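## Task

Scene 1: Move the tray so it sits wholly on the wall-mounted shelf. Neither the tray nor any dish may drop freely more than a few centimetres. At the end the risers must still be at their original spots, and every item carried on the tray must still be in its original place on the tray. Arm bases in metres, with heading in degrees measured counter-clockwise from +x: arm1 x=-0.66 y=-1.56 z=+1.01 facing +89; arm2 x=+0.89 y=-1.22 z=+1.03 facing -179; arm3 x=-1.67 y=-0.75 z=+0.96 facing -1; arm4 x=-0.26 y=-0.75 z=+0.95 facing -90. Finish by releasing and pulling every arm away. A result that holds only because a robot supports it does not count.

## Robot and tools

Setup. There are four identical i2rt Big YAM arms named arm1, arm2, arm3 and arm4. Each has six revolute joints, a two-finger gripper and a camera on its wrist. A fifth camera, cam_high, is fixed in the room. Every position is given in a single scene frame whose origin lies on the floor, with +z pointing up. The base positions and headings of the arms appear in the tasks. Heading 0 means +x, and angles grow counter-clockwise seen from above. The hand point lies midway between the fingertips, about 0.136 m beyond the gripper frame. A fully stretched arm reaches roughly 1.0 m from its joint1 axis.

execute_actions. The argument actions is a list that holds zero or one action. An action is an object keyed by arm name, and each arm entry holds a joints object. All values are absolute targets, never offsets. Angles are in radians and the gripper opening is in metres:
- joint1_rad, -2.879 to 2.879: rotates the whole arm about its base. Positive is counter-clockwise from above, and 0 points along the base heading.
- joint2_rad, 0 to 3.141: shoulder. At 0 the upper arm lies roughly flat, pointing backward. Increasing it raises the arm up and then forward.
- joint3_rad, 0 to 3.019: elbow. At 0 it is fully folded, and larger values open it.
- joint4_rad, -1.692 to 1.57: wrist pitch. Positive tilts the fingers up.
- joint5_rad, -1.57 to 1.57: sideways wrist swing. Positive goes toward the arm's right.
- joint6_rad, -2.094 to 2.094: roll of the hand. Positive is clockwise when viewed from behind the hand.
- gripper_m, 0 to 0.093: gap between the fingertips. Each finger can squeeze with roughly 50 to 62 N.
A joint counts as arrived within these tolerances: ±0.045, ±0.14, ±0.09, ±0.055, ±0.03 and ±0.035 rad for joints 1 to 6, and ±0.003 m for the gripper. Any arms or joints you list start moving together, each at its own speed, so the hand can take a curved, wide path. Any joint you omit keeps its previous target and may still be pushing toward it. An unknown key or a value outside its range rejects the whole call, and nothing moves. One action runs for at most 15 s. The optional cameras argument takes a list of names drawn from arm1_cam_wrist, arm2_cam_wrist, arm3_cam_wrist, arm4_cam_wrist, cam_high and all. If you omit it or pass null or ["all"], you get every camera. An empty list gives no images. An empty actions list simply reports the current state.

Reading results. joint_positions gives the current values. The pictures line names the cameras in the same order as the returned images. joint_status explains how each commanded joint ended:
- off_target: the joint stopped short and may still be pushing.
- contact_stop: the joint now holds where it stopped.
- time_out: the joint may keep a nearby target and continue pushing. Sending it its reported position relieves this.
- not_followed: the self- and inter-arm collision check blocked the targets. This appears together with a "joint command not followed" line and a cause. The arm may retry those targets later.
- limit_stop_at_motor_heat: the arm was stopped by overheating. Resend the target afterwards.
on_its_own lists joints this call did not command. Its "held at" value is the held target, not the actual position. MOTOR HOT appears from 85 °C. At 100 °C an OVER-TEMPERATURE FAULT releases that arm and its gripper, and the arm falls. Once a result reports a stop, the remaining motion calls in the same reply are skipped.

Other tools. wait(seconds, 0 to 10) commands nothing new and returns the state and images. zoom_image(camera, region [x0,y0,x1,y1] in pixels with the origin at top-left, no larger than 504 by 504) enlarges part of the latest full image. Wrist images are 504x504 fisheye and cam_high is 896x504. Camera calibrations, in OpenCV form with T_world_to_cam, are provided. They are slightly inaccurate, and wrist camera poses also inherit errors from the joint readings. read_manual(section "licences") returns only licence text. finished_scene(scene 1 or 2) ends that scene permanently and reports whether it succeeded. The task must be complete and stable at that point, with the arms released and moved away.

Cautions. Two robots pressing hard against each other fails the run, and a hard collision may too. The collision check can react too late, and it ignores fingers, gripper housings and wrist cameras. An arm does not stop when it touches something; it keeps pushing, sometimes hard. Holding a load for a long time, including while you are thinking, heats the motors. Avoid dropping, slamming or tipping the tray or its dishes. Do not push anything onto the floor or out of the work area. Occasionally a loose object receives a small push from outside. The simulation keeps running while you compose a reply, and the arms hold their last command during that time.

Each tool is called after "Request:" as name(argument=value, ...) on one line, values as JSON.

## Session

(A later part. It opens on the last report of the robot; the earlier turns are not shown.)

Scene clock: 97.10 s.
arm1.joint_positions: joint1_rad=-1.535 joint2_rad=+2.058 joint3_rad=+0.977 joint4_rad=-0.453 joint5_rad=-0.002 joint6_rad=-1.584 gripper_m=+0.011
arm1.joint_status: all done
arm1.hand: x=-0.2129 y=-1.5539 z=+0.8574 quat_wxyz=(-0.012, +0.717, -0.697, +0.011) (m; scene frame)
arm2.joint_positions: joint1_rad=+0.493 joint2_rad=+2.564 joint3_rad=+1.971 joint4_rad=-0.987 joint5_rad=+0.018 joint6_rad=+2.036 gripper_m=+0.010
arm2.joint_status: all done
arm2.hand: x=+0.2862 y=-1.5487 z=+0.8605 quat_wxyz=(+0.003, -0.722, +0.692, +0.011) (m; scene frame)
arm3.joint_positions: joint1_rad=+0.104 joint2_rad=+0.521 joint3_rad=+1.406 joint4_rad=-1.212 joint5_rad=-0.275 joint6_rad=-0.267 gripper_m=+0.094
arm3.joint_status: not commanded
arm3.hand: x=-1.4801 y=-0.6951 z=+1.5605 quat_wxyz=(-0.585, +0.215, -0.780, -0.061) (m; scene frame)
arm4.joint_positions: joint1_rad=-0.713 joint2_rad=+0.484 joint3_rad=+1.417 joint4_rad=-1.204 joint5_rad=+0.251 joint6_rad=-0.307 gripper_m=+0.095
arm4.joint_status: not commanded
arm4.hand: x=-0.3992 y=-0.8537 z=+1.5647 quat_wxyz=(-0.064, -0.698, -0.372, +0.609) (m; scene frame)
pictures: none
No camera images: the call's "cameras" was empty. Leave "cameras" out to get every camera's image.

Landed.

Request:
execute_actions(actions=[{"arm1":{"joints":{"gripper_m":0.04}},"arm2":{"joints":{"joint1_rad":0.493,"joint2_rad":2.56,"joint3_rad":1.99,"gripper_m":0.035}}}], cameras=[])

Request:
execute_actions(actions=[{"arm1":{"joints":{"joint2_rad":1.75,"joint4_rad":-0.78}},"arm2":{"joints":{"joint2_rad":2.33,"joint3_rad":1.93,"joint4_rad":-1.17}}}], cameras=[])

Request:
execute_actions(actions=[{"arm1":{"joints":{"joint2_rad":0.9}},"arm2":{"joints":{"joint2_rad":1.3,"joint3_rad":1.4}}}], cameras=["cam_high"])

Request:
finished_scene(scene=1)

Scene clock: 102.57 s.
arm1.joint_positions: joint1_rad=-1.535 joint2_rad=+2.057 joint3_rad=+0.977 joint4_rad=-0.453 joint5_rad=-0.002 joint6_rad=-1.584 gripper_m=+0.040
arm1.joint_status: all done
arm1.hand: x=-0.2127 y=-1.5539 z=+0.8575 quat_wxyz=(-0.012, +0.717, -0.697, +0.012) (m; scene frame)
arm2.joint_positions: joint1_rad=+0.493 joint2_rad=+2.564 joint3_rad=+1.971 joint4_rad=-0.982 joint5_rad=+0.003 joint6_rad=+2.041 gripper_m=+0.035
arm2.joint_status: all done
arm2.hand: x=+0.2861 y=-1.5516 z=+0.8608 quat_wxyz=(-0.001, -0.720, +0.694, +0.005) (m; scene frame)
arm3.joint_positions: joint1_rad=+0.104 joint2_rad=+0.521 joint3_rad=+1.406 joint4_rad=-1.212 joint5_rad=-0.275 joint6_rad=-0.267 gripper_m=+0.094
arm3.joint_status: not commanded
arm3.hand: x=-1.4801 y=-0.6951 z=+1.5605 quat_wxyz=(-0.585, +0.215, -0.780, -0.061) (m; scene frame)
arm4.joint_positions: joint1_rad=-0.713 joint2_rad=+0.484 joint3_rad=+1.417 joint4_rad=-1.204 joint5_rad=+0.251 joint6_rad=-0.307 gripper_m=+0.095
arm4.joint_status: not commanded
arm4.hand: x=-0.3992 y=-0.8537 z=+1.5647 quat_wxyz=(-0.064, -0.698, -0.372, +0.609) (m; scene frame)
pictures: none
No camera images: the call's "cameras" was empty. Leave "cameras" out to get every camera's image.

Scene clock: 103.90 s.
arm1.joint_positions: joint1_rad=-1.535 joint2_rad=+1.735 joint3_rad=+0.977 joint4_rad=-0.766 joint5_rad=-0.002 joint6_rad=-1.584 gripper_m=+0.040
arm1.joint_status: all done
arm1.hand: x=-0.2208 y=-1.5540 z=+0.9913 quat_wxyz=(-0.016, +0.717, -0.697, +0.015) (m; scene frame)
arm2.joint_positions: joint1_rad=+0.489 joint2_rad=+2.312 joint3_rad=+1.925 joint4_rad=-1.158 joint5_rad=+0.003 joint6_rad=+2.042 gripper_m=+0.035
arm2.joint_status: all done
arm2.hand: x=+0.2905 y=-1.5475 z=+1.0135 quat_wxyz=(-0.016, -0.719, +0.695, +0.010) (m; scene frame)
arm3.joint_positions: joint1_rad=+0.104 joint2_rad=+0.521 joint3_rad=+1.406 joint4_rad=-1.212 joint5_rad=-0.275 joint6_rad=-0.267 gripper_m=+0.094
arm3.joint_status: not commanded
arm3.hand: x=-1.4801 y=-0.6951 z=+1.5605 quat_wxyz=(-0.585, +0.215, -0.780, -0.061) (m; scene frame)
arm4.joint_positions: joint1_rad=-0.713 joint2_rad=+0.484 joint3_rad=+1.417 joint4_rad=-1.204 joint5_rad=+0.251 joint6_rad=-0.307 gripper_m=+0.095
arm4.joint_status: not commanded
arm4.hand: x=-0.3992 y=-0.8537 z=+1.5647 quat_wxyz=(-0.064, -0.698, -0.372, +0.609) (m; scene frame)
pictures: none
No camera images: the call's "cameras" was empty. Leave "cameras" out to get every camera's image.

Scene clock: 105.67 s.
arm1.joint_positions: joint1_rad=-1.535 joint2_rad=+0.891 joint3_rad=+0.977 joint4_rad=-0.768 joint5_rad=-0.002 joint6_rad=-1.584 gripper_m=+0.040
arm1.joint_status: all done
arm1.hand: x=-0.2510 y=-1.5542 z=+1.3523 quat_wxyz=(-0.304, +0.648, -0.629, +0.303) (m; scene frame)
arm2.joint_positions: joint1_rad=+0.489 joint2_rad=+1.293 joint3_rad=+1.404 joint4_rad=-1.162 joint5_rad=+0.003 joint6_rad=+2.042 gripper_m=+0.035
arm2.joint_status: all done
arm2.hand: x=+0.4721 y=-1.4496 z=+1.3795 quat_wxyz=(-0.249, -0.694, +0.671, +0.081) (m; scene frame)
arm3.joint_positions: joint1_rad=+0.104 joint2_rad=+0.521 joint3_rad=+1.406 joint4_rad=-1.212 joint5_rad=-0.275 joint6_rad=-0.267 gripper_m=+0.094
arm3.joint_status: not commanded
arm3.hand: x=-1.4801 y=-0.6951 z=+1.5605 quat_wxyz=(-0.585, +0.215, -0.780, -0.061) (m; scene frame)
arm4.joint_positions: joint1_rad=-0.713 joint2_rad=+0.484 joint3_rad=+1.417 joint4_rad=-1.204 joint5_rad=+0.251 joint6_rad=-0.307 gripper_m=+0.095
arm4.joint_status: not commanded
arm4.hand: x=-0.3992 y=-0.8537 z=+1.5647 quat_wxyz=(-0.064, -0.698, -0.372, +0.609) (m; scene frame)
pictures: cam_high
Images, in order (width x height): cam_high 896x504.

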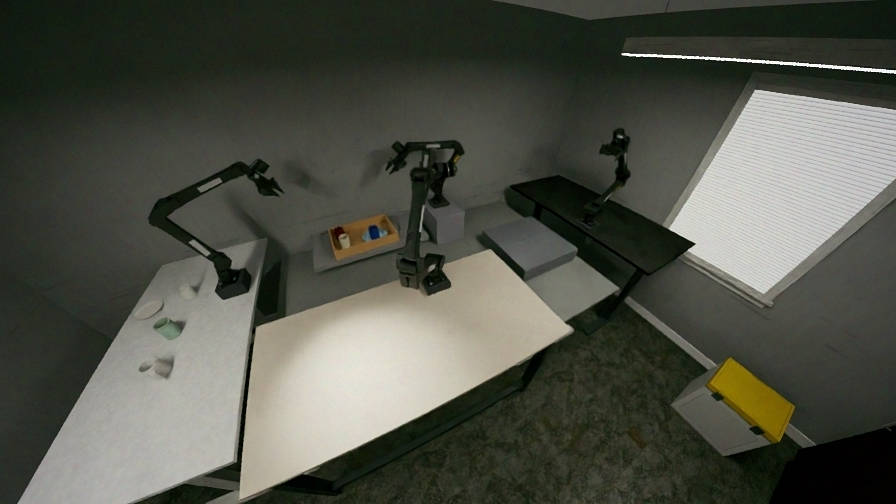

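The scene is finished: the task was done.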